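# Remove stained block from standing row, lay it flat

## Task

Pull the block with the yellow-brown stain out of the row of on-edge blocks and set it down lying flat on an empty part of the bench, clear of the row; then push the remaining grey blocks together so they stand face to face with no gap, release everything and move the grippers away.

## Robot and tools

ROBOT. Two arms, left_arm and right_arm, each ending in a parallel two-finger gripper. Their bases sit in the scene frame at left_arm (+0.005, +0.300, 0) m, quat_wxyz (+0.996, 0, 0, -0.094) and right_arm (-0.031, -0.278, 0) m, quat_wxyz (+0.997, 0, 0, -0.082). The arm names are labels only and say nothing about image sides.

FRAME. All positions and orientations share one scene frame: origin on the table surface midway between the bases, +z up, +x outward over the table, left_arm on the +y side. Lengths are in metres, orientations are quaternions written w first (qw, qx, qy, qz). On a gripper, the fingers extend along its local +z and close along its local y. The reported end_effector_position is the pinch point between the pads, roughly 1 cm short of the fingertips. Reported hand positions can be somewhat wrong, more so when the arm reaches far, and arms tend to settle a centimetre or more off target, usually low.

ROW LAYOUT (used by both motion tools). One row holds 16 numbers: left_arm x, y, z, qw, qx, qy, qz, opening, then the same eight for right_arm. Both halves are always required, even if one arm should stay still. x, y, z and the quaternion form an absolute target pose for that gripper in the scene frame, not an offset. Opening runs from -1 (closed) to +1 (fully open, 0.094 m). To keep an arm still, resend its last reported pose and the opening it should keep; to keep an orientation fixed, repeat the same quaternion every row rather than copying a drifted reading.

execute_actions(actions): a list of up to 15 actions run one after another. Each action is a table of up to 15 rows; each row is applied for one 1/30 s step, and a short table repeats its final row until 15 steps pass. An empty list only returns state and images. Each step, the controller limits the commanded pose to within 70 mm and 16 degrees of the measured one, so long jumps need several actions. An action is refused for both arms if any target lies over 0.6 m, along any of that gripper's current axes, from where the gripper began that action; if the first action fails this or any action is malformed, nothing runs.

move(target, speed, blocking): drives each gripper in a straight line toward the pose in target (one 16-number row as above; opening is sent at the start). speed is the path top speed in m/s, 0.002 to 0.5, default 0.25; rotation is capped at twice that value in rad/s. Paths last 0.5 to 10 s and finish together; beyond 10 s they stop short. Grippers rotate the shorter way. Motion does not avoid obstacles or the other arm, and arms can lag, stray or overshoot the speed, especially near full extension. Faster contact hits harder, and aiming past a contact point presses harder. blocking=false returns after 0.5 s while motion continues; until the move is shown ended, further moves and execute_actions are refused, so use wait or stop first.

wait(seconds): 0 to 10; lets time pass with last commands held; returns early if a running move finishes. stop(): brakes a running move (needs stopping room; fingers keep moving). zoom_image(camera, region): camera is cam_high, cam_left_wrist or cam_right_wrist; region is [x0, y0, x1, y1] in image pixels from the top-left, at most 504 by 504. read_manual(section): only returns licence texts. finished_scene(scene): ends the numbered scene for good once the last command has been held; the goal must already be met and stable.

RESULTS. Each result gives a state line per arm (position and quaternion), grip_measured (finger opening on the command scale; the last joint value is the opening in metres; each gripper may read up to about 1 mm off), Hand target lines (pose the controller now heads for), and camera images from cam_high, cam_left_wrist, cam_right_wrist (each 504x504). Calibration intrinsics and world-to-camera transforms are supplied and may be slightly off. Action calls list per-step positions; HELD marks steps where an arm was held back. A move adds a move: line with its ending (done, off_target, moving, held, fault) and limits (paced = pose clipped; held = some steps blocked, after which the arm may surge). A pose unreachable line means the clearance check altered or blocked that arm's command. FAULT lines report arm stops.

GRASPING. To hold something, command an opening about 0.03 below grip_measured; less gives a lighter grip. Pads push roughly 50 to 62 N, less on very thin parts, with a brief harder spike at first contact. Something may occasionally tug on a held part or nudge a loose block.

AVOID. Knocking or placing anything off the table, dropping or slamming blocks, hard pushes, and the arms striking each other. Holding loads heats motors: a MOTOR HOT warning appears from 75 °C, 90 °C stops that arm for 10 s, and 100 °C makes it drop. Joint ranges (rad): waist -2.618 to 3.054, shoulder 0.000 to 3.142, elbow 0.000 to 3.142, wrist pitch -1.571 to 1.571, wrist yaw -1.571 to 1.571, wrist roll -2.094 to 2.094.

Each tool is called as name([rows], argument=value, ...), one row to a line, values as JSON.

## Session

execute_actions(actions=[])

Scene clock: 0.00 s.
left_arm: end_effector_position=(+0.3239, -0.2127, +0.1411) grip_measured=+1.000 end_effector_quat_wxyz=(+0.605, +0.335, +0.665, -0.283) | right_arm: end_effector_position=(+0.3345, -0.5635, +0.1782) grip_measured=+1.000 end_effector_quat_wxyz=(+0.605, +0.439, +0.632, -0.204)
Joint positions: left_arm=[-0.873  2.175  1.208  0.858 -0.156  0.012  0.094] | right_arm=[-0.345  1.618  0.705  0.711  0.415  0.365  0.094]
Joint velocities: left_arm=[-0.012  0.022 -0.007 -0.066  0.022  0.022  0.   ] | right_arm=[-0.002 -0.017 -0.007  0.022 -0.007  0.007  0.   ]
Hand target (left_arm): +0.324, -0.213, +0.140; +0.602, +0.335, +0.667, -0.282
Hand target (right_arm): +0.335, -0.564, +0.184; +0.610, +0.438, +0.628, -0.205

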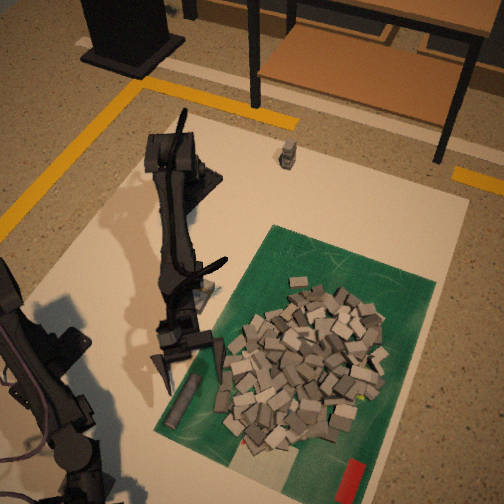

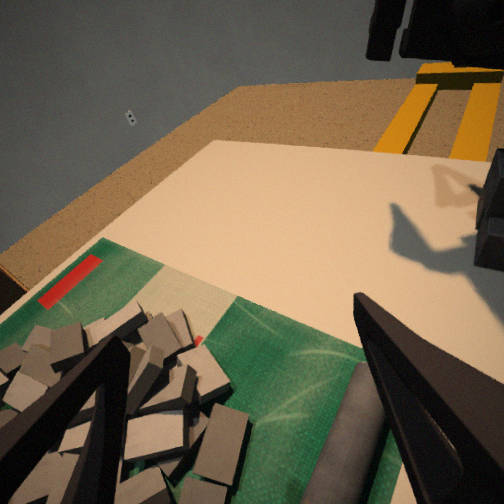

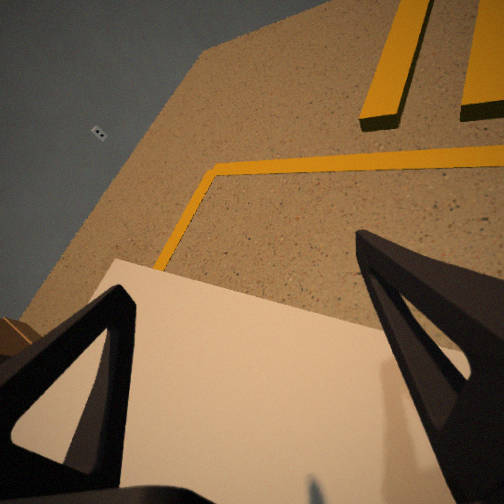

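move(target=[0.15,0.15,0.35,0,0.707,0.707,0,1,0.3345,-0.5635,0.1782,0.605,0.439,0.632,-0.204,1])

zoom_image(camera="cam_high", region=[150,120,350,320])

Scene clock: 4.40 s.
left_arm: end_effector_position=(+0.1500, +0.1405, +0.3552) grip_measured=+1.000 end_effector_quat_wxyz=(+0.326, +0.655, +0.681, -0.033) | right_arm: end_effector_position=(+0.3345, -0.5635, +0.1782) grip_measured=+1.000 end_effector_quat_wxyz=(+0.605, +0.439, +0.632, -0.204)
Joint positions: left_arm=[-0.616  1.11   1.756 -1.549  0.038  0.715  0.094] | right_arm=[-0.345  1.618  0.705  0.711  0.415  0.365  0.094]
Joint velocities: left_arm=[-0.022 -0.002 -0.012 -0.037 -0.051 -0.051  0.   ] | right_arm=[-0.007  0.007 -0.007 -0.037 -0.007  0.007  0.   ]
Hand target (left_arm): +0.147, +0.144, +0.349; +0.315, +0.661, +0.681, -0.027
Hand target (right_arm): +0.335, -0.564, +0.178; +0.605, +0.439, +0.632, -0.204
Off the commanded pose (left_arm): 0.011 m, 38 deg; orientation clipped at the last step of the last action.
Off the commanded pose (right_arm): 0.000 m, 0 deg.
joint sent to its limit (left arm) — the command would take joint 4 (wrist pitch) past its lower limit, so that joint was sent only as far as its limit.
move: off_target (left_arm); limits=paced
camera_calibration (this result's frames):
cam_left_wrist: T_world_to_cam=[[-0.901191, 0.0517717, -0.43032, 0.271332], [-0.0258348, 0.984659, 0.172568, -0.164971], [0.432652, 0.166634, -0.886028, 0.335059], [0, 0, 0, 1]] pos_world=[0.0952957, 0.0925601, 0.4421]

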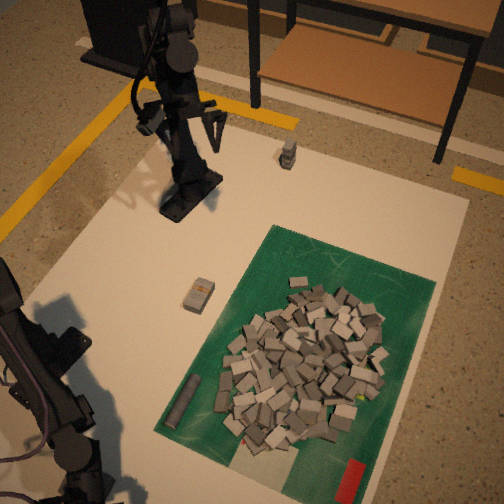

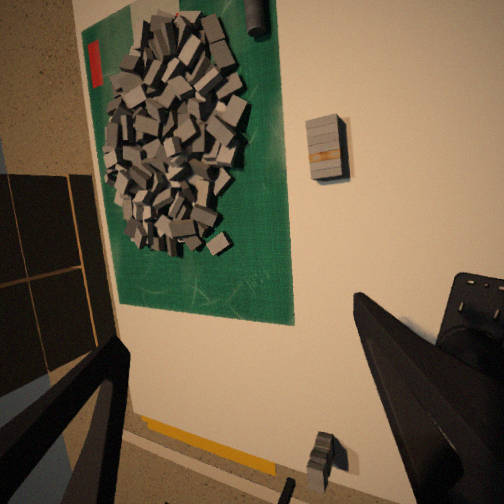

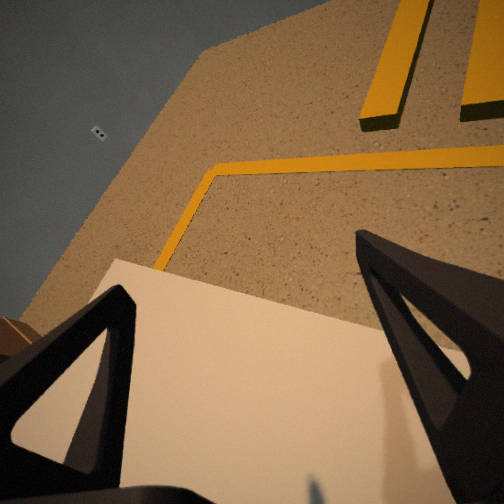

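Region (150, 120, 350, 320) of cam_high's 504x504 image, scaled by 2.520, with more detail than that image has.

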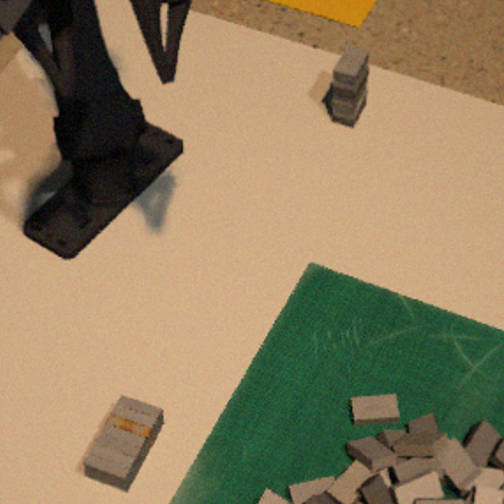

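move(target=[0.18,0.10,0.13,0,0.707,0.707,0,1,0.3345,-0.5635,0.1782,0.605,0.439,0.632,-0.204,1])

Scene clock: 7.07 s.
left_arm: end_effector_position=(+0.1801, +0.1022, +0.1333) grip_measured=+1.000 end_effector_quat_wxyz=(+0.002, +0.704, +0.711, -0.004) | right_arm: end_effector_position=(+0.3345, -0.5635, +0.1782) grip_measured=+1.000 end_effector_quat_wxyz=(+0.605, +0.439, +0.632, -0.204)
Joint positions: left_arm=[-0.656  1.538  1.294 -1.323  0.007  0.716  0.094] | right_arm=[-0.345  1.618  0.705  0.711  0.415  0.365  0.094]
Joint velocities: left_arm=[-0.022 -0.017 -0.007  0.007  0.007 -0.022  0.   ] | right_arm=[-0.012 -0.002 -0.007  0.022  0.007  0.037  0.   ]
Hand target (left_arm): +0.179, +0.102, +0.130; -0.000, +0.704, +0.710, -0.000
Hand target (right_arm): +0.335, -0.564, +0.178; +0.605, +0.439, +0.632, -0.204
Off the commanded pose (left_arm): 0.004 m, 1 deg.
Off the commanded pose (right_arm): 0.000 m, 0 deg.
move: done
camera_calibration (this result's frames):
cam_left_wrist: T_world_to_cam=[[-0.982267, 0.181173, 0.0482541, 0.142462], [0.173187, 0.778177, 0.603695, -0.160372], [0.0718233, 0.601346, -0.795754, 0.140313], [0, 0, 0, 1]] pos_world=[0.157632, 0.0146106, 0.201597]

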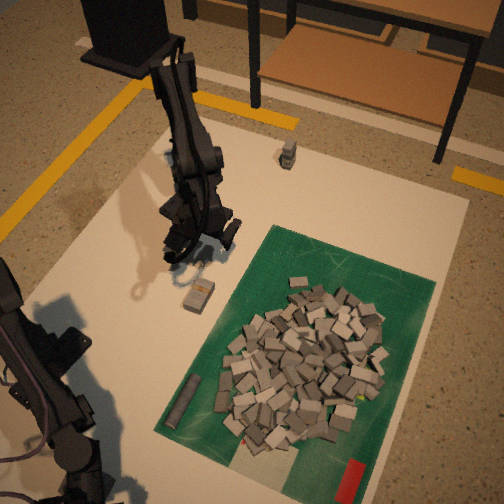

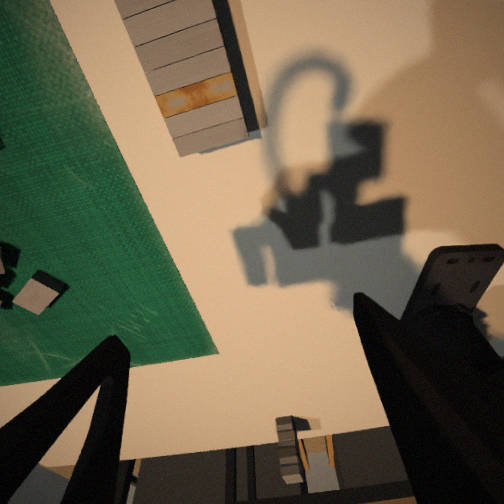

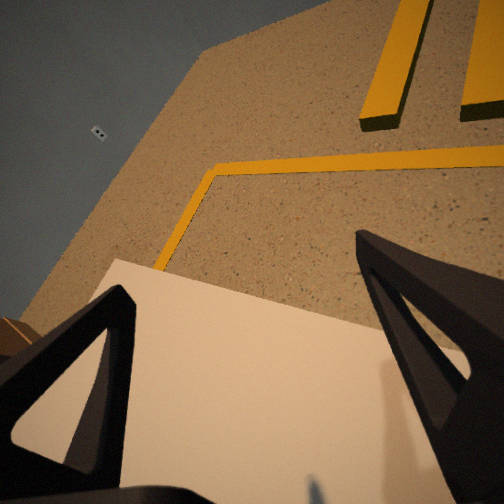

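move(target=[0.183,0.060,0.05,0,0.707,0.707,0,0.4,0.3345,-0.5635,0.1782,0.605,0.439,0.632,-0.204,1], speed=0.15)

Scene clock: 8.87 s.
left_arm: end_effector_position=(+0.1854, +0.0588, +0.0564) grip_measured=+0.402 end_effector_quat_wxyz=(+0.006, +0.707, +0.707, -0.004) | right_arm: end_effector_position=(+0.3345, -0.5635, +0.1782) grip_measured=+1.000 end_effector_quat_wxyz=(+0.605, +0.439, +0.632, -0.204)
Joint positions: left_arm=[-0.739  1.714  1.171 -1.015  0.006  0.644  0.066] | right_arm=[-0.345  1.618  0.705  0.711  0.415  0.365  0.094]
Joint velocities: left_arm=[ 0.012 -0.007 -0.007 -0.095  0.007 -0.051 -0.001] | right_arm=[-0.017 -0.017 -0.012 -0.022  0.007 -0.037  0.   ]
Hand target (left_arm): +0.183, +0.061, +0.051; -0.000, +0.707, +0.707, +0.000
Hand target (right_arm): +0.335, -0.564, +0.178; +0.605, +0.439, +0.632, -0.204
Off the commanded pose (left_arm): 0.007 m, 1 deg.
Off the commanded pose (right_arm): 0.000 m, 0 deg.
move: done
camera_calibration (this result's frames):
cam_left_wrist: T_world_to_cam=[[-0.980491, 0.191942, 0.0423859, 0.158632], [0.178633, 0.78009, 0.599625, -0.0819676], [0.0820286, 0.595498, -0.799158, 0.103486], [0, 0, 0, 1]] pos_world=[0.16169, -0.028132, 0.125128]

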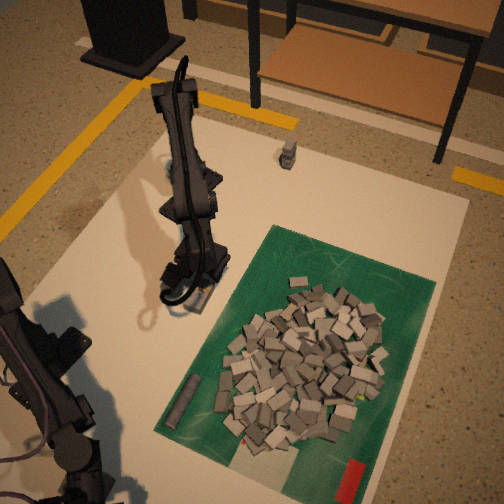

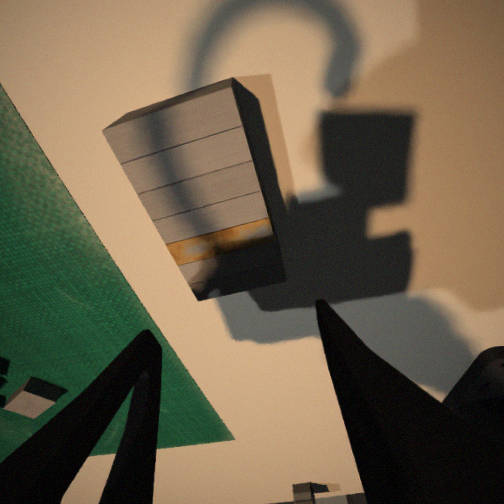

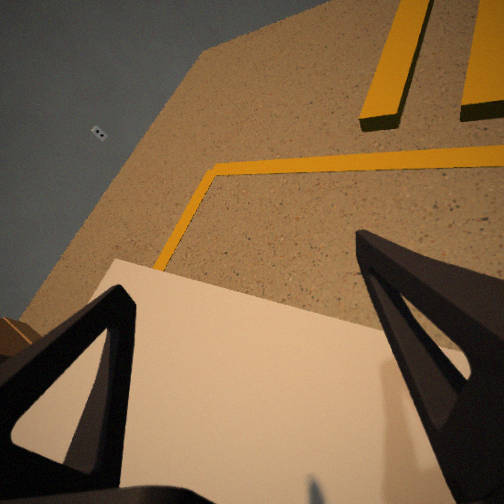

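move(target=[0.184,0.058,0.017,0,0.707,0.707,0,0.4,0.3345,-0.5635,0.1782,0.605,0.439,0.632,-0.204,1], speed=0.06)

Scene clock: 13.50 s.
left_arm: end_effector_position=(+0.1879, +0.0554, +0.0249) grip_measured=+0.402 end_effector_quat_wxyz=(+0.010, +0.706, +0.708, -0.005) | right_arm: end_effector_position=(+0.3345, -0.5635, +0.1782) grip_measured=+1.000 end_effector_quat_wxyz=(+0.605, +0.439, +0.632, -0.204)
Joint positions: left_arm=[-0.739  1.766  1.1   -0.884  0.006  0.641  0.066] | right_arm=[-0.345  1.618  0.705  0.711  0.415  0.365  0.094]
Joint velocities: left_arm=[-0.012 -0.007  0.002 -0.022  0.037 -0.022 -0.   ] | right_arm=[ 0.002 -0.002  0.022 -0.037  0.022 -0.037  0.   ]
Hand target (left_arm): +0.184, +0.059, +0.017; -0.000, +0.707, +0.707, +0.000
Hand target (right_arm): +0.335, -0.564, +0.178; +0.605, +0.439, +0.632, -0.204
Off the commanded pose (left_arm): 0.009 m, 1 deg.
Off the commanded pose (right_arm): 0.000 m, 0 deg.
move: done
camera_calibration (this result's frames):
cam_left_wrist: T_world_to_cam=[[-0.981234, 0.189169, 0.0373464, 0.163551], [0.173815, 0.78392, 0.596035, -0.0600841], [0.0834747, 0.591341, -0.802089, 0.0801546], [0, 0, 0, 1]] pos_world=[0.164235, -0.0312365, 0.0939953]

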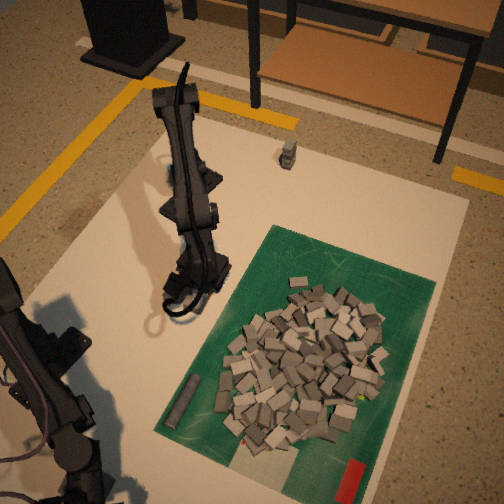

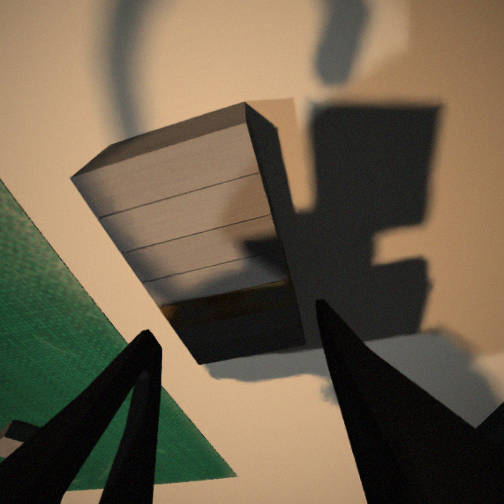

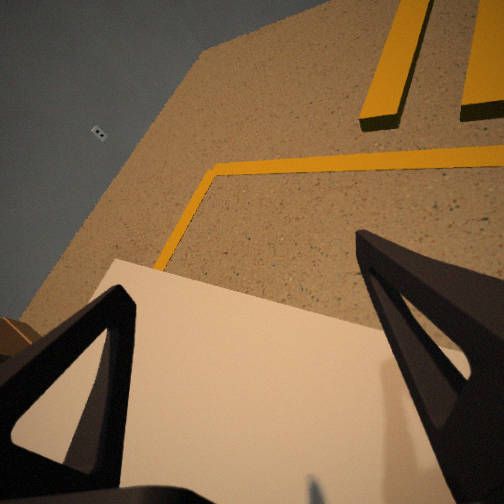

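move(target=[0.182,0.062,0.010,0,0.707,0.707,0,0.4,0.3345,-0.5635,0.1782,0.605,0.439,0.632,-0.204,1], speed=0.04)

move(target=[0.182,0.062,0.010,0,0.707,0.707,0,-0.2,0.3345,-0.5635,0.1782,0.605,0.439,0.632,-0.204,1])

move(target=[0.182,0.095,0.012,0,0.707,0.707,0,-0.2,0.3345,-0.5635,0.1782,0.605,0.439,0.632,-0.204,1], speed=0.04)

Scene clock: 14.80 s.
left_arm: end_effector_position=(+0.1854, +0.0588, +0.0172) grip_measured=+0.402 end_effector_quat_wxyz=(+0.008, +0.706, +0.708, -0.004) | right_arm: end_effector_position=(+0.3345, -0.5635, +0.1782) grip_measured=+1.000 end_effector_quat_wxyz=(+0.605, +0.439, +0.632, -0.204)
Joint positions: left_arm=[-0.739  1.766  1.066 -0.853  0.006  0.641  0.066] | right_arm=[-0.345  1.618  0.705  0.711  0.415  0.365  0.094]
Joint velocities: left_arm=[ 0.007 -0.002 -0.027  0.007 -0.022 -0.051  0.   ] | right_arm=[ 0.012  0.012  0.002 -0.007  0.022 -0.022  0.   ]
Hand target (left_arm): +0.182, +0.062, +0.010; -0.000, +0.707, +0.707, +0.000
Hand target (right_arm): +0.335, -0.564, +0.178; +0.605, +0.439, +0.632, -0.204
Off the commanded pose (left_arm): 0.009 m, 1 deg.
Off the commanded pose (right_arm): 0.000 m, 0 deg.
move: done
camera_calibration (this result's frames):
cam_left_wrist: T_world_to_cam=[[-0.981173, 0.189087, 0.0393228, 0.160618], [0.174771, 0.782645, 0.597429, -0.057889], [0.0821902, 0.593053, -0.800957, 0.0723112], [0, 0, 0, 1]] pos_world=[0.161768, -0.0279485, 0.0861868]

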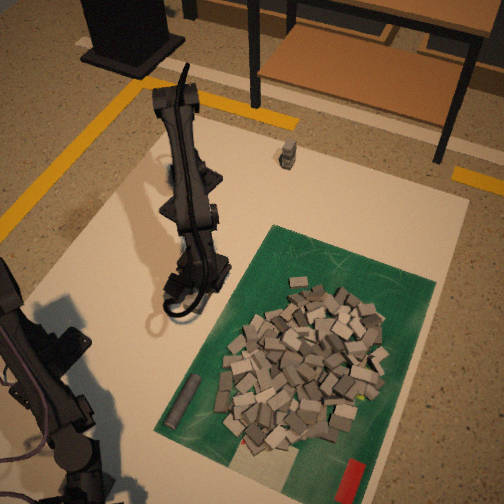

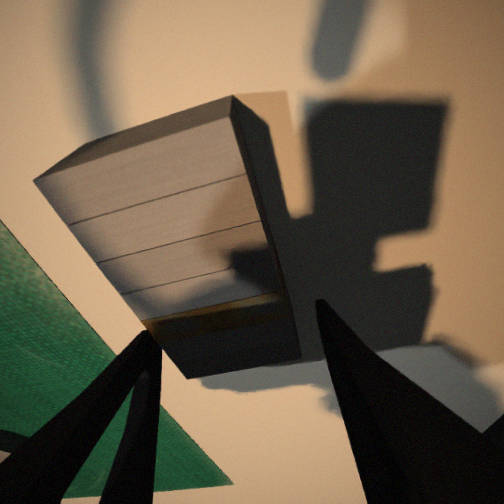

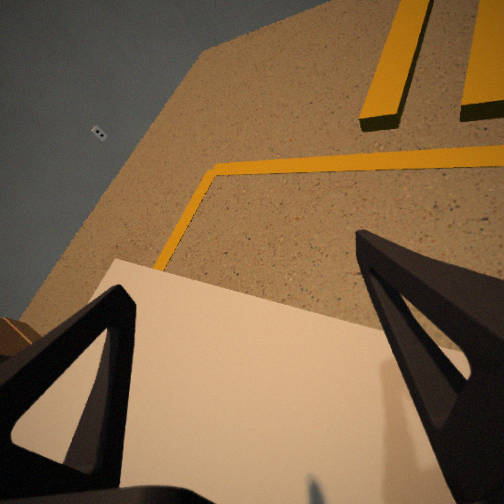

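Scene clock: 15.50 s.
left_arm: end_effector_position=(+0.1851, +0.0589, +0.0172) grip_measured=-0.099 end_effector_quat_wxyz=(+0.008, +0.706, +0.708, -0.005) | right_arm: end_effector_position=(+0.3345, -0.5635, +0.1782) grip_measured=+1.000 end_effector_quat_wxyz=(+0.605, +0.439, +0.632, -0.204)
Joint positions: left_arm=[-0.739  1.766  1.066 -0.854  0.007  0.641  0.042] | right_arm=[-0.345  1.618  0.705  0.711  0.415  0.365  0.094]
Joint velocities: left_arm=[-0.022  0.012  0.007  0.007  0.007 -0.022  0.   ] | right_arm=[-0.002  0.002 -0.012  0.037 -0.007 -0.022  0.   ]
Hand target (left_arm): +0.182, +0.062, +0.010; -0.000, +0.707, +0.707, -0.000
Hand target (right_arm): +0.335, -0.564, +0.178; +0.605, +0.439, +0.632, -0.204
Off the commanded pose (left_arm): 0.008 m, 1 deg.
Off the commanded pose (right_arm): 0.000 m, 0 deg.
move: done
camera_calibration (this result's frames):
cam_left_wrist: T_world_to_cam=[[-0.981128, 0.189094, 0.0403996, 0.160359], [0.175419, 0.782552, 0.597361, -0.0580171], [0.0813425, 0.593175, -0.800954, 0.0724359], [0, 0, 0, 1]] pos_world=[0.161618, -0.0278886, 0.0861966]

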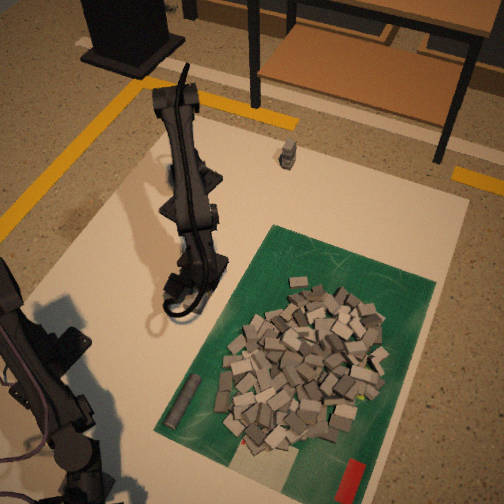

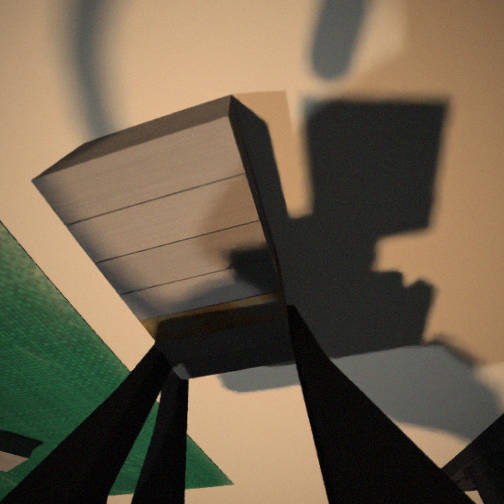

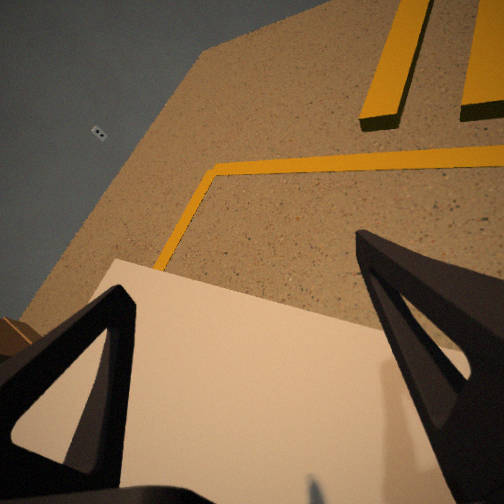

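Scene clock: 16.67 s.
left_arm: end_effector_position=(+0.1872, +0.0766, +0.0168) grip_measured=-0.099 end_effector_quat_wxyz=(+0.023, +0.707, +0.707, -0.013) | right_arm: end_effector_position=(+0.3345, -0.5635, +0.1782) grip_measured=+1.000 end_effector_quat_wxyz=(+0.605, +0.439, +0.632, -0.204)
Joint positions: left_arm=[-0.688  1.695  0.979 -0.806  0.021  0.694  0.042] | right_arm=[-0.345  1.618  0.705  0.711  0.415  0.365  0.094]
Joint velocities: left_arm=[-0.002 -0.007 -0.002  0.022 -0.007  0.007  0.   ] | right_arm=[-0.022  0.002  0.002 -0.022  0.051  0.051  0.   ]
Hand target (left_arm): +0.181, +0.094, +0.012; +0.000, +0.707, +0.707, -0.000
Hand target (right_arm): +0.335, -0.564, +0.178; +0.605, +0.439, +0.632, -0.204
Off the commanded pose (left_arm): 0.020 m, 3 deg.
Off the commanded pose (right_arm): 0.000 m, 0 deg.
move: off_target (left_arm)
camera_calibration (this result's frames):
cam_left_wrist: T_world_to_cam=[[-0.981149, 0.191695, 0.0245038, 0.159106], [0.170877, 0.801312, 0.573323, -0.0721325], [0.0902679, 0.566702, -0.818963, 0.0621029], [0, 0, 0, 1]] pos_world=[0.162827, -0.00789297, 0.0883165]

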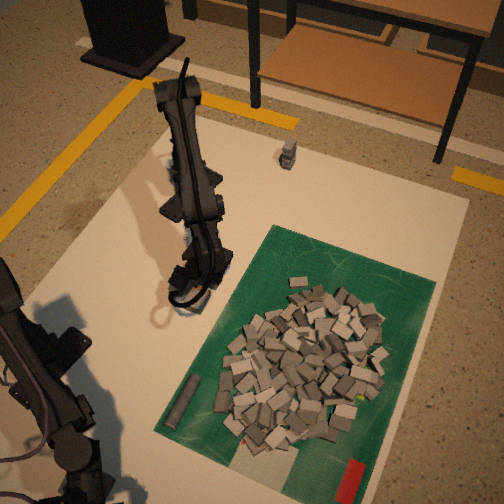

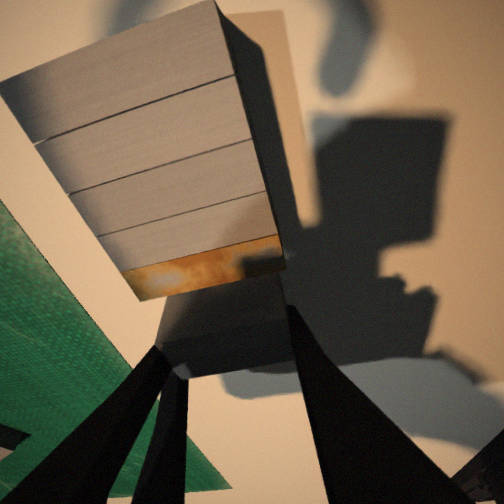

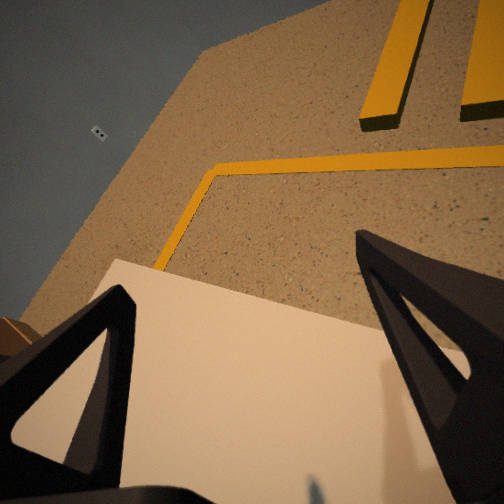

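Pressing into the table; raise slightly.

move(target=[0.182,0.097,0.019,0,0.707,0.707,0,-0.2,0.3345,-0.5635,0.1782,0.605,0.439,0.632,-0.204,1], speed=0.04)

move(target=[0.182,0.097,0.015,0,0.707,0.707,0,0.4,0.3345,-0.5635,0.1782,0.605,0.439,0.632,-0.204,1], speed=0.04)

move(target=[0.182,0.051,0.010,0,0.707,0.707,0,0.4,0.3345,-0.5635,0.1782,0.605,0.439,0.632,-0.204,1], speed=0.05)

Scene clock: 18.17 s.
left_arm: end_effector_position=(+0.1859, +0.0853, +0.0169) grip_measured=-0.099 end_effector_quat_wxyz=(+0.009, +0.707, +0.707, -0.006) | right_arm: end_effector_position=(+0.3345, -0.5635, +0.1782) grip_measured=+1.000 end_effector_quat_wxyz=(+0.605, +0.439, +0.632, -0.204)
Joint positions: left_arm=[-0.678  1.694  0.979 -0.837  0.011  0.705  0.042] | right_arm=[-0.345  1.618  0.705  0.711  0.415  0.365  0.094]
Joint velocities: left_arm=[ 0.007  0.007  0.007 -0.037 -0.022  0.007  0.001] | right_arm=[-0.002 -0.012 -0.002  0.022  0.022 -0.022  0.   ]
Hand target (left_arm): +0.182, +0.096, +0.019; -0.000, +0.707, +0.707, -0.000
Hand target (right_arm): +0.335, -0.564, +0.178; +0.605, +0.439, +0.632, -0.204
Off the commanded pose (left_arm): 0.013 m, 1 deg.
Off the commanded pose (right_arm): 0.000 m, 0 deg.
move: off_target (left_arm)
camera_calibration (this result's frames):
cam_left_wrist: T_world_to_cam=[[-0.980577, 0.191901, 0.0405354, 0.155791], [0.178021, 0.784052, 0.594618, -0.0792084], [0.0823261, 0.590285, -0.802986, 0.0565619], [0, 0, 0, 1]] pos_world=[0.162209, -0.00118053, 0.0862021]

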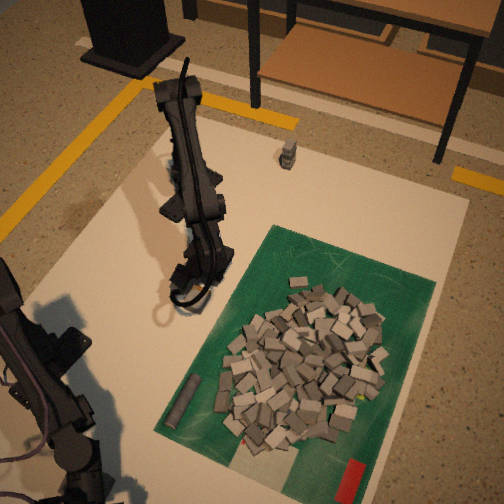

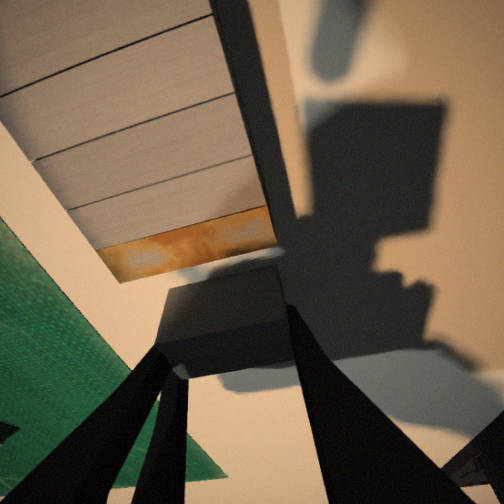

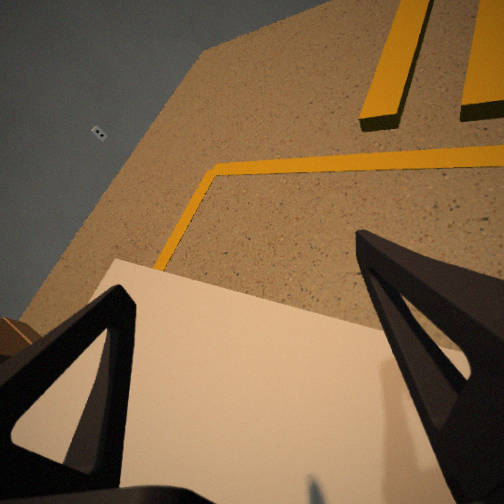

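Scene clock: 18.97 s.
left_arm: end_effector_position=(+0.1830, +0.0899, +0.0135) grip_measured=+0.398 end_effector_quat_wxyz=(+0.002, +0.708, +0.706, -0.004) | right_arm: end_effector_position=(+0.3345, -0.5635, +0.1782) grip_measured=+1.000 end_effector_quat_wxyz=(+0.605, +0.439, +0.632, -0.204)
Joint positions: left_arm=[-0.678  1.694  0.964 -0.837  0.007  0.707  0.066] | right_arm=[-0.345  1.618  0.705  0.711  0.415  0.365  0.094]
Joint velocities: left_arm=[ 0.012 -0.007  0.002  0.095 -0.051 -0.007  0.001] | right_arm=[-0.007  0.007  0.002 -0.007 -0.022  0.022  0.   ]
Hand target (left_arm): +0.182, +0.097, +0.015; +0.000, +0.707, +0.707, +0.000
Hand target (right_arm): +0.335, -0.564, +0.178; +0.605, +0.439, +0.632, -0.204
Off the commanded pose (left_arm): 0.007 m, 0 deg.
Off the commanded pose (right_arm): 0.000 m, 0 deg.
move: done
camera_calibration (this result's frames):
cam_left_wrist: T_world_to_cam=[[-0.980015, 0.192733, 0.0492331, 0.151922], [0.182875, 0.775536, 0.604236, -0.0805154], [0.0782743, 0.601164, -0.795283, 0.0510656], [0, 0, 0, 1]] pos_world=[0.159613, 0.00246345, 0.0817823]

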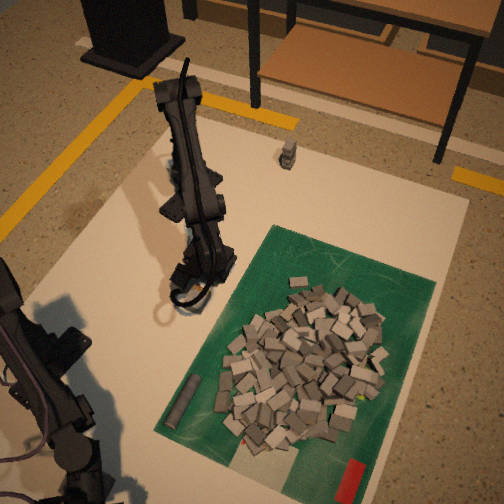

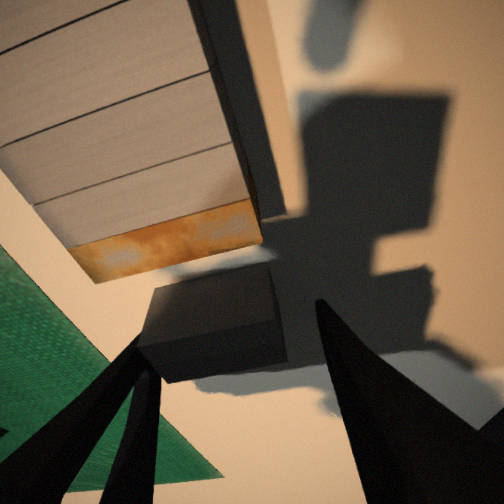

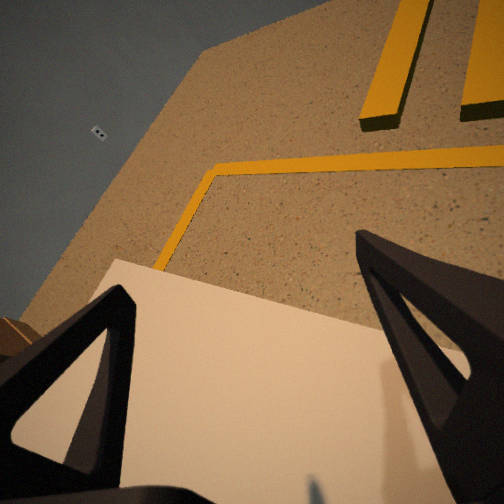

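Scene clock: 20.07 s.
left_arm: end_effector_position=(+0.1807, +0.0551, +0.0090) grip_measured=+0.398 end_effector_quat_wxyz=(+0.001, +0.708, +0.706, -0.003) | right_arm: end_effector_position=(+0.3345, -0.5635, +0.1782) grip_measured=+1.000 end_effector_quat_wxyz=(+0.605, +0.439, +0.632, -0.204)
Joint positions: left_arm=[-0.759  1.794  1.065 -0.838  0.006  0.626  0.066] | right_arm=[-0.345  1.618  0.705  0.711  0.415  0.365  0.094]
Joint velocities: left_arm=[ 0.002  0.007 -0.022 -0.007 -0.037 -0.037 -0.   ] | right_arm=[ 0.007 -0.002 -0.012 -0.007 -0.037 -0.022  0.   ]
Hand target (left_arm): +0.183, +0.051, +0.010; -0.000, +0.707, +0.707, +0.000
Hand target (right_arm): +0.335, -0.564, +0.178; +0.605, +0.439, +0.632, -0.204
Off the commanded pose (left_arm): 0.004 m, 0 deg.
Off the commanded pose (right_arm): 0.000 m, 0 deg.
move: done
camera_calibration (this result's frames):
cam_left_wrist: T_world_to_cam=[[-0.979832, 0.193428, 0.0501493, 0.156443], [0.183903, 0.774742, 0.604942, -0.0505801], [0.0781601, 0.601964, -0.794689, 0.0685429], [0, 0, 0, 1]] pos_world=[0.157233, -0.0323344, 0.0772228]

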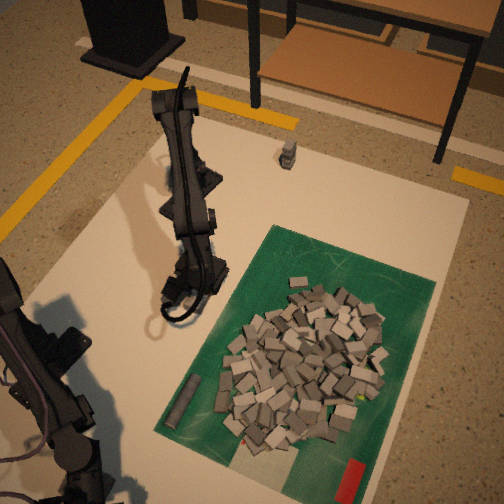

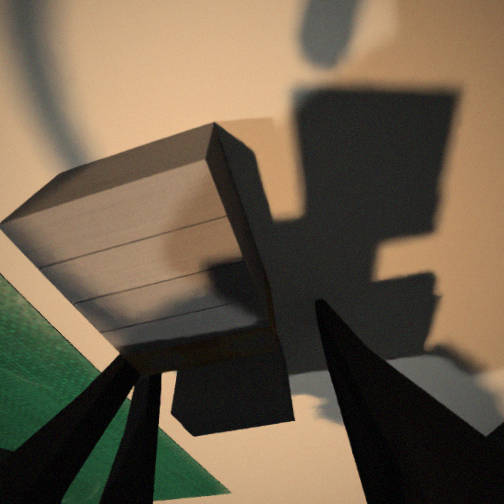

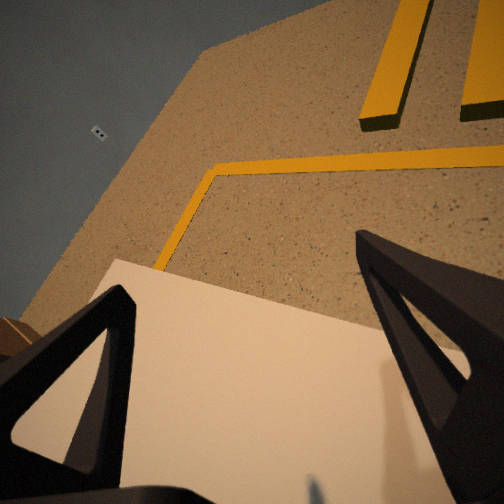

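move(target=[0.192,0.052,0.016,0,0.707,0.707,0,0.6,0.3345,-0.5635,0.1782,0.605,0.439,0.632,-0.204,1], speed=0.04)

move(target=[0.192,0.044,0.016,0,0.707,0.707,0,0.6,0.3345,-0.5635,0.1782,0.605,0.439,0.632,-0.204,1], speed=0.04)

Scene clock: 21.37 s.
left_arm: end_effector_position=(+0.1882, +0.0518, +0.0171) grip_measured=+0.598 end_effector_quat_wxyz=(+0.007, +0.707, +0.707, -0.004) | right_arm: end_effector_position=(+0.3345, -0.5635, +0.1782) grip_measured=+1.000 end_effector_quat_wxyz=(+0.605, +0.439, +0.632, -0.204)
Joint positions: left_arm=[-0.745  1.794  1.101 -0.862  0.006  0.637  0.075] | right_arm=[-0.345  1.618  0.705  0.711  0.415  0.365  0.094]
Joint velocities: left_arm=[-0.017 -0.002 -0.002 -0.037  0.022  0.007 -0.   ] | right_arm=[-0.002  0.007  0.012  0.037  0.007  0.007  0.   ]
Hand target (left_arm): +0.192, +0.052, +0.016; +0.000, +0.707, +0.707, -0.000
Hand target (right_arm): +0.335, -0.564, +0.178; +0.605, +0.439, +0.632, -0.204
Off the commanded pose (left_arm): 0.004 m, 1 deg.
Off the commanded pose (right_arm): 0.000 m, 0 deg.
move: done
camera_calibration (this result's frames):
cam_left_wrist: T_world_to_cam=[[-0.980752, 0.190886, 0.0410801, 0.164582], [0.177124, 0.781224, 0.598595, -0.053264], [0.0821705, 0.59435, -0.799998, 0.0760884], [0, 0, 0, 1]] pos_world=[0.164596, -0.0350284, 0.0859931]

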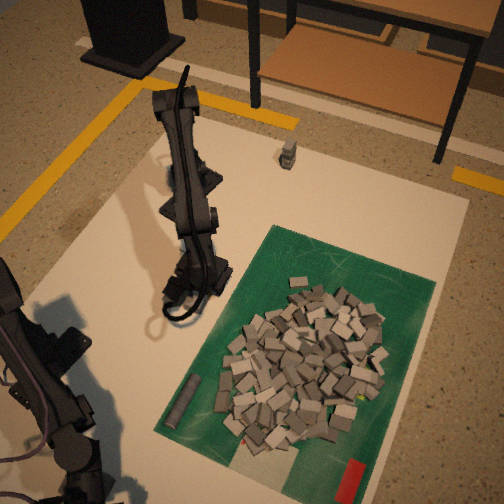

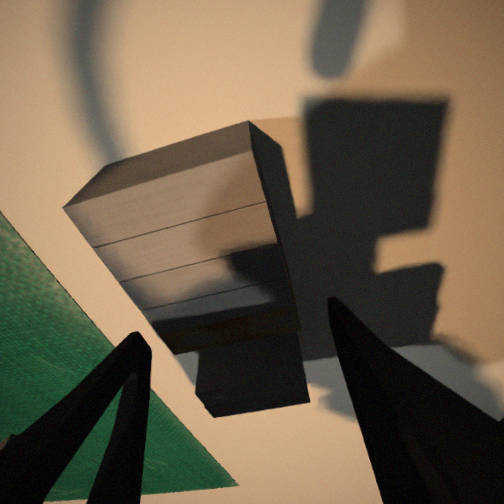

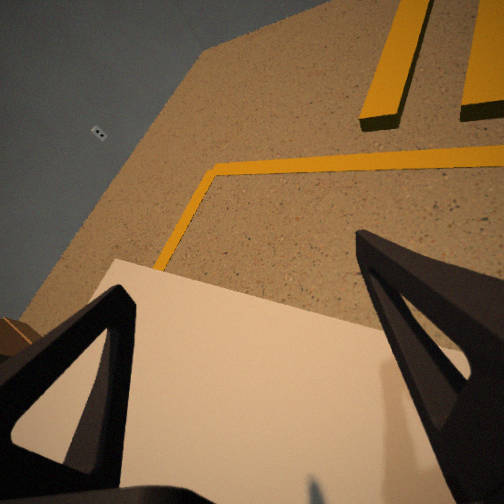

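Scene clock: 22.07 s.
left_arm: end_effector_position=(+0.1912, +0.0478, +0.0150) grip_measured=+0.598 end_effector_quat_wxyz=(+0.003, +0.706, +0.708, -0.004) | right_arm: end_effector_position=(+0.3345, -0.5635, +0.1782) grip_measured=+1.000 end_effector_quat_wxyz=(+0.605, +0.439, +0.632, -0.204)
Joint positions: left_arm=[-0.745  1.823  1.128 -0.869  0.006  0.636  0.075] | right_arm=[-0.345  1.618  0.705  0.711  0.415  0.365  0.094]
Joint velocities: left_arm=[-0.032 -0.002 -0.017 -0.007 -0.066  0.007 -0.   ] | right_arm=[-0.027 -0.007 -0.012 -0.007 -0.022  0.037  0.   ]
Hand target (left_arm): +0.192, +0.044, +0.016; +0.000, +0.707, +0.707, -0.000
Hand target (right_arm): +0.335, -0.564, +0.178; +0.605, +0.439, +0.632, -0.204
Off the commanded pose (left_arm): 0.004 m, 1 deg.
Off the commanded pose (right_arm): 0.000 m, 0 deg.
move: done
camera_calibration (this result's frames):
cam_left_wrist: T_world_to_cam=[[-0.980799, 0.189062, 0.0478411, 0.168347], [0.179222, 0.777076, 0.603351, -0.0496295], [0.0768947, 0.600341, -0.796039, 0.0771537], [0, 0, 0, 1]] pos_world=[0.168077, -0.0395807, 0.0833074]

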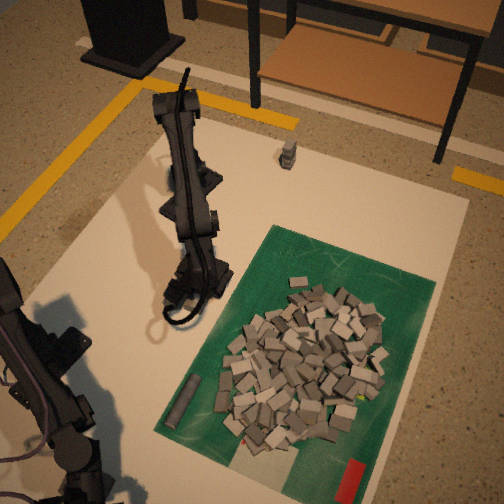

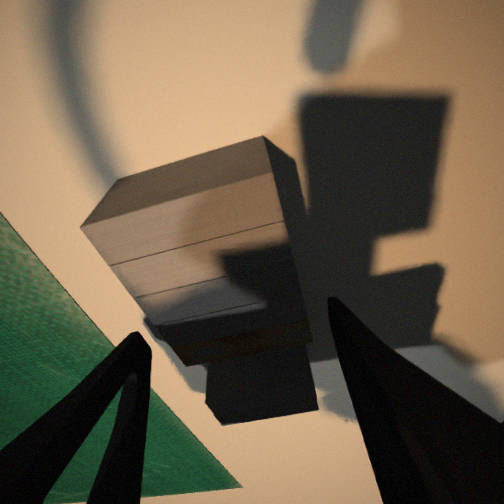

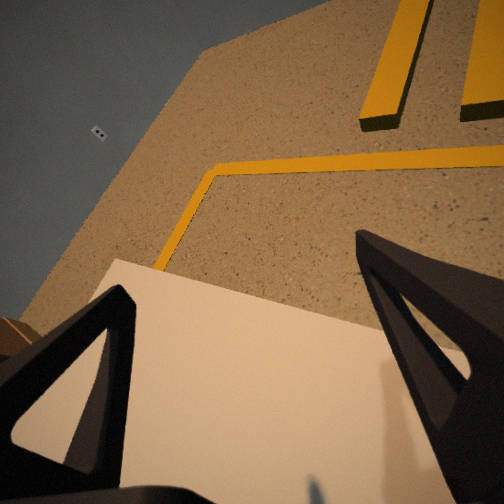

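move(target=[0.192,0.044,0.016,0,0.707,0.707,0,-0.2,0.3345,-0.5635,0.1782,0.605,0.439,0.632,-0.204,1])

move(target=[0.192,0.046,0.08,0,0.707,0.707,0,-0.2,0.3345,-0.5635,0.1782,0.605,0.439,0.632,-0.204,1], speed=0.06)

Scene clock: 23.20 s.
left_arm: end_effector_position=(+0.1907, +0.0486, +0.0150) grip_measured=-0.145 end_effector_quat_wxyz=(+0.001, +0.706, +0.708, -0.003) | right_arm: end_effector_position=(+0.3345, -0.5635, +0.1782) grip_measured=+1.000 end_effector_quat_wxyz=(+0.605, +0.439, +0.632, -0.204)
Joint positions: left_arm=[-0.745  1.823  1.128 -0.873  0.006  0.635  0.04 ] | right_arm=[-0.345  1.618  0.705  0.711  0.415  0.365  0.094]
Joint velocities: left_arm=[ 0.017 -0.007 -0.012  0.007  0.007 -0.051 -0.   ] | right_arm=[-0.007  0.007 -0.007 -0.037 -0.081  0.037  0.   ]
Hand target (left_arm): +0.192, +0.044, +0.016; +0.000, +0.707, +0.707, +0.000
Hand target (right_arm): +0.335, -0.564, +0.178; +0.605, +0.439, +0.632, -0.204
Off the commanded pose (left_arm): 0.005 m, 0 deg.
Off the commanded pose (right_arm): 0.000 m, 0 deg.
move: done
camera_calibration (this result's frames):
cam_left_wrist: T_world_to_cam=[[-0.980846, 0.18815, 0.0503944, 0.167711], [0.179819, 0.775222, 0.605555, -0.0502162], [0.0748686, 0.603018, -0.794207, 0.0769369], [0, 0, 0, 1]] pos_world=[0.167768, -0.0390205, 0.0830608]

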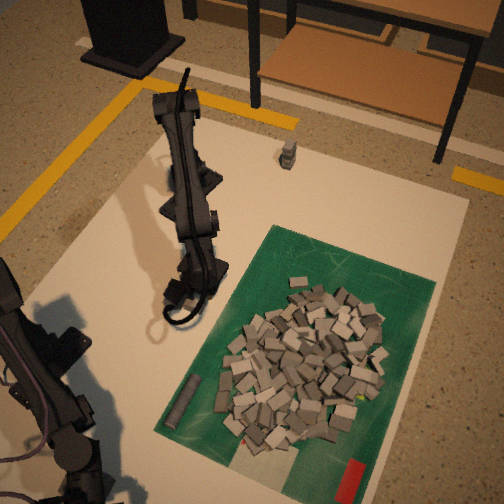

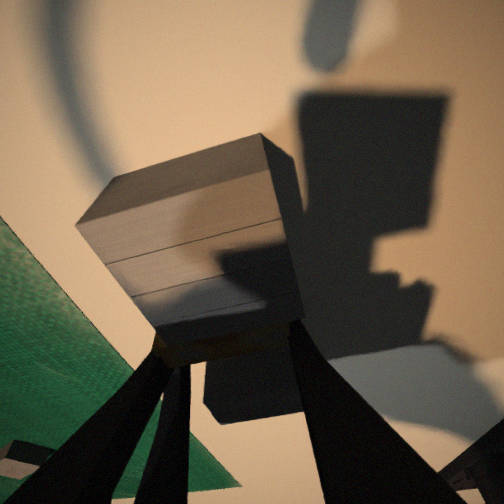

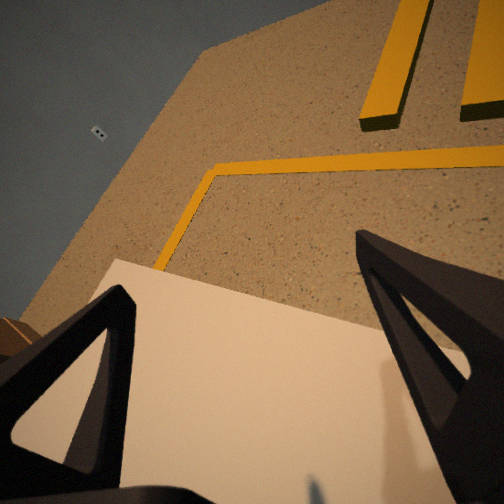

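Scene clock: 24.80 s.
left_arm: end_effector_position=(+0.1893, +0.0506, +0.0670) grip_measured=-0.145 end_effector_quat_wxyz=(-0.017, +0.706, +0.708, -0.001) | right_arm: end_effector_position=(+0.3345, -0.5635, +0.1782) grip_measured=+1.000 end_effector_quat_wxyz=(+0.605, +0.439, +0.632, -0.204)
Joint positions: left_arm=[-0.745  1.779  1.292 -1.118  0.006  0.635  0.04 ] | right_arm=[-0.345  1.618  0.705  0.711  0.415  0.365  0.094]
Joint velocities: left_arm=[-0.002 -0.012 -0.002 -0.007 -0.007 -0.007 -0.001] | right_arm=[-0.017 -0.007  0.007  0.037 -0.081 -0.051  0.   ]
Hand target (left_arm): +0.192, +0.046, +0.080; -0.000, +0.707, +0.707, -0.000
Hand target (right_arm): +0.335, -0.564, +0.178; +0.605, +0.439, +0.632, -0.204
Off the commanded pose (left_arm): 0.014 m, 2 deg.
Off the commanded pose (right_arm): 0.000 m, 0 deg.
move: off_target (left_arm)
camera_calibration (this result's frames):
cam_left_wrist: T_world_to_cam=[[-0.979472, 0.186295, 0.0769934, 0.161333], [0.193081, 0.757319, 0.623849, -0.0858521], [0.0579116, 0.625908, -0.777743, 0.118171], [0, 0, 0, 1]] pos_world=[0.167755, -0.0390023, 0.133044]

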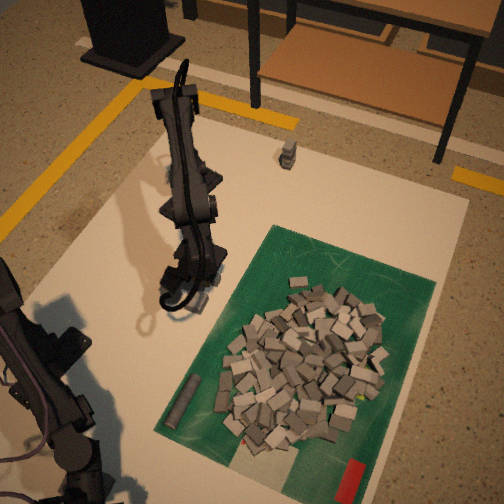

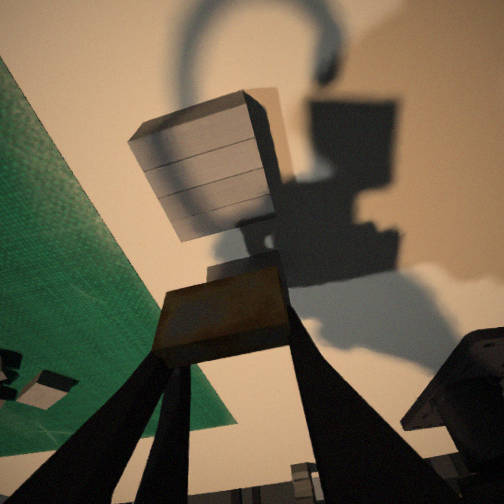

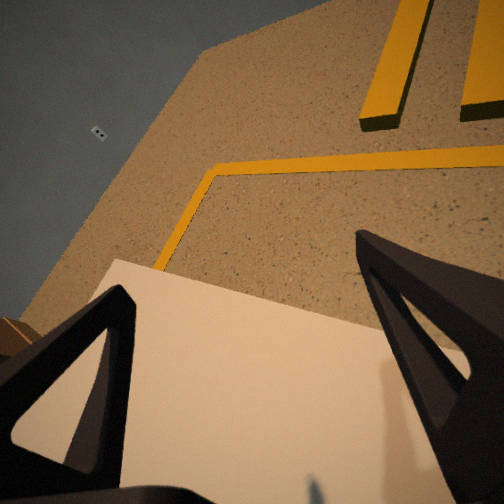

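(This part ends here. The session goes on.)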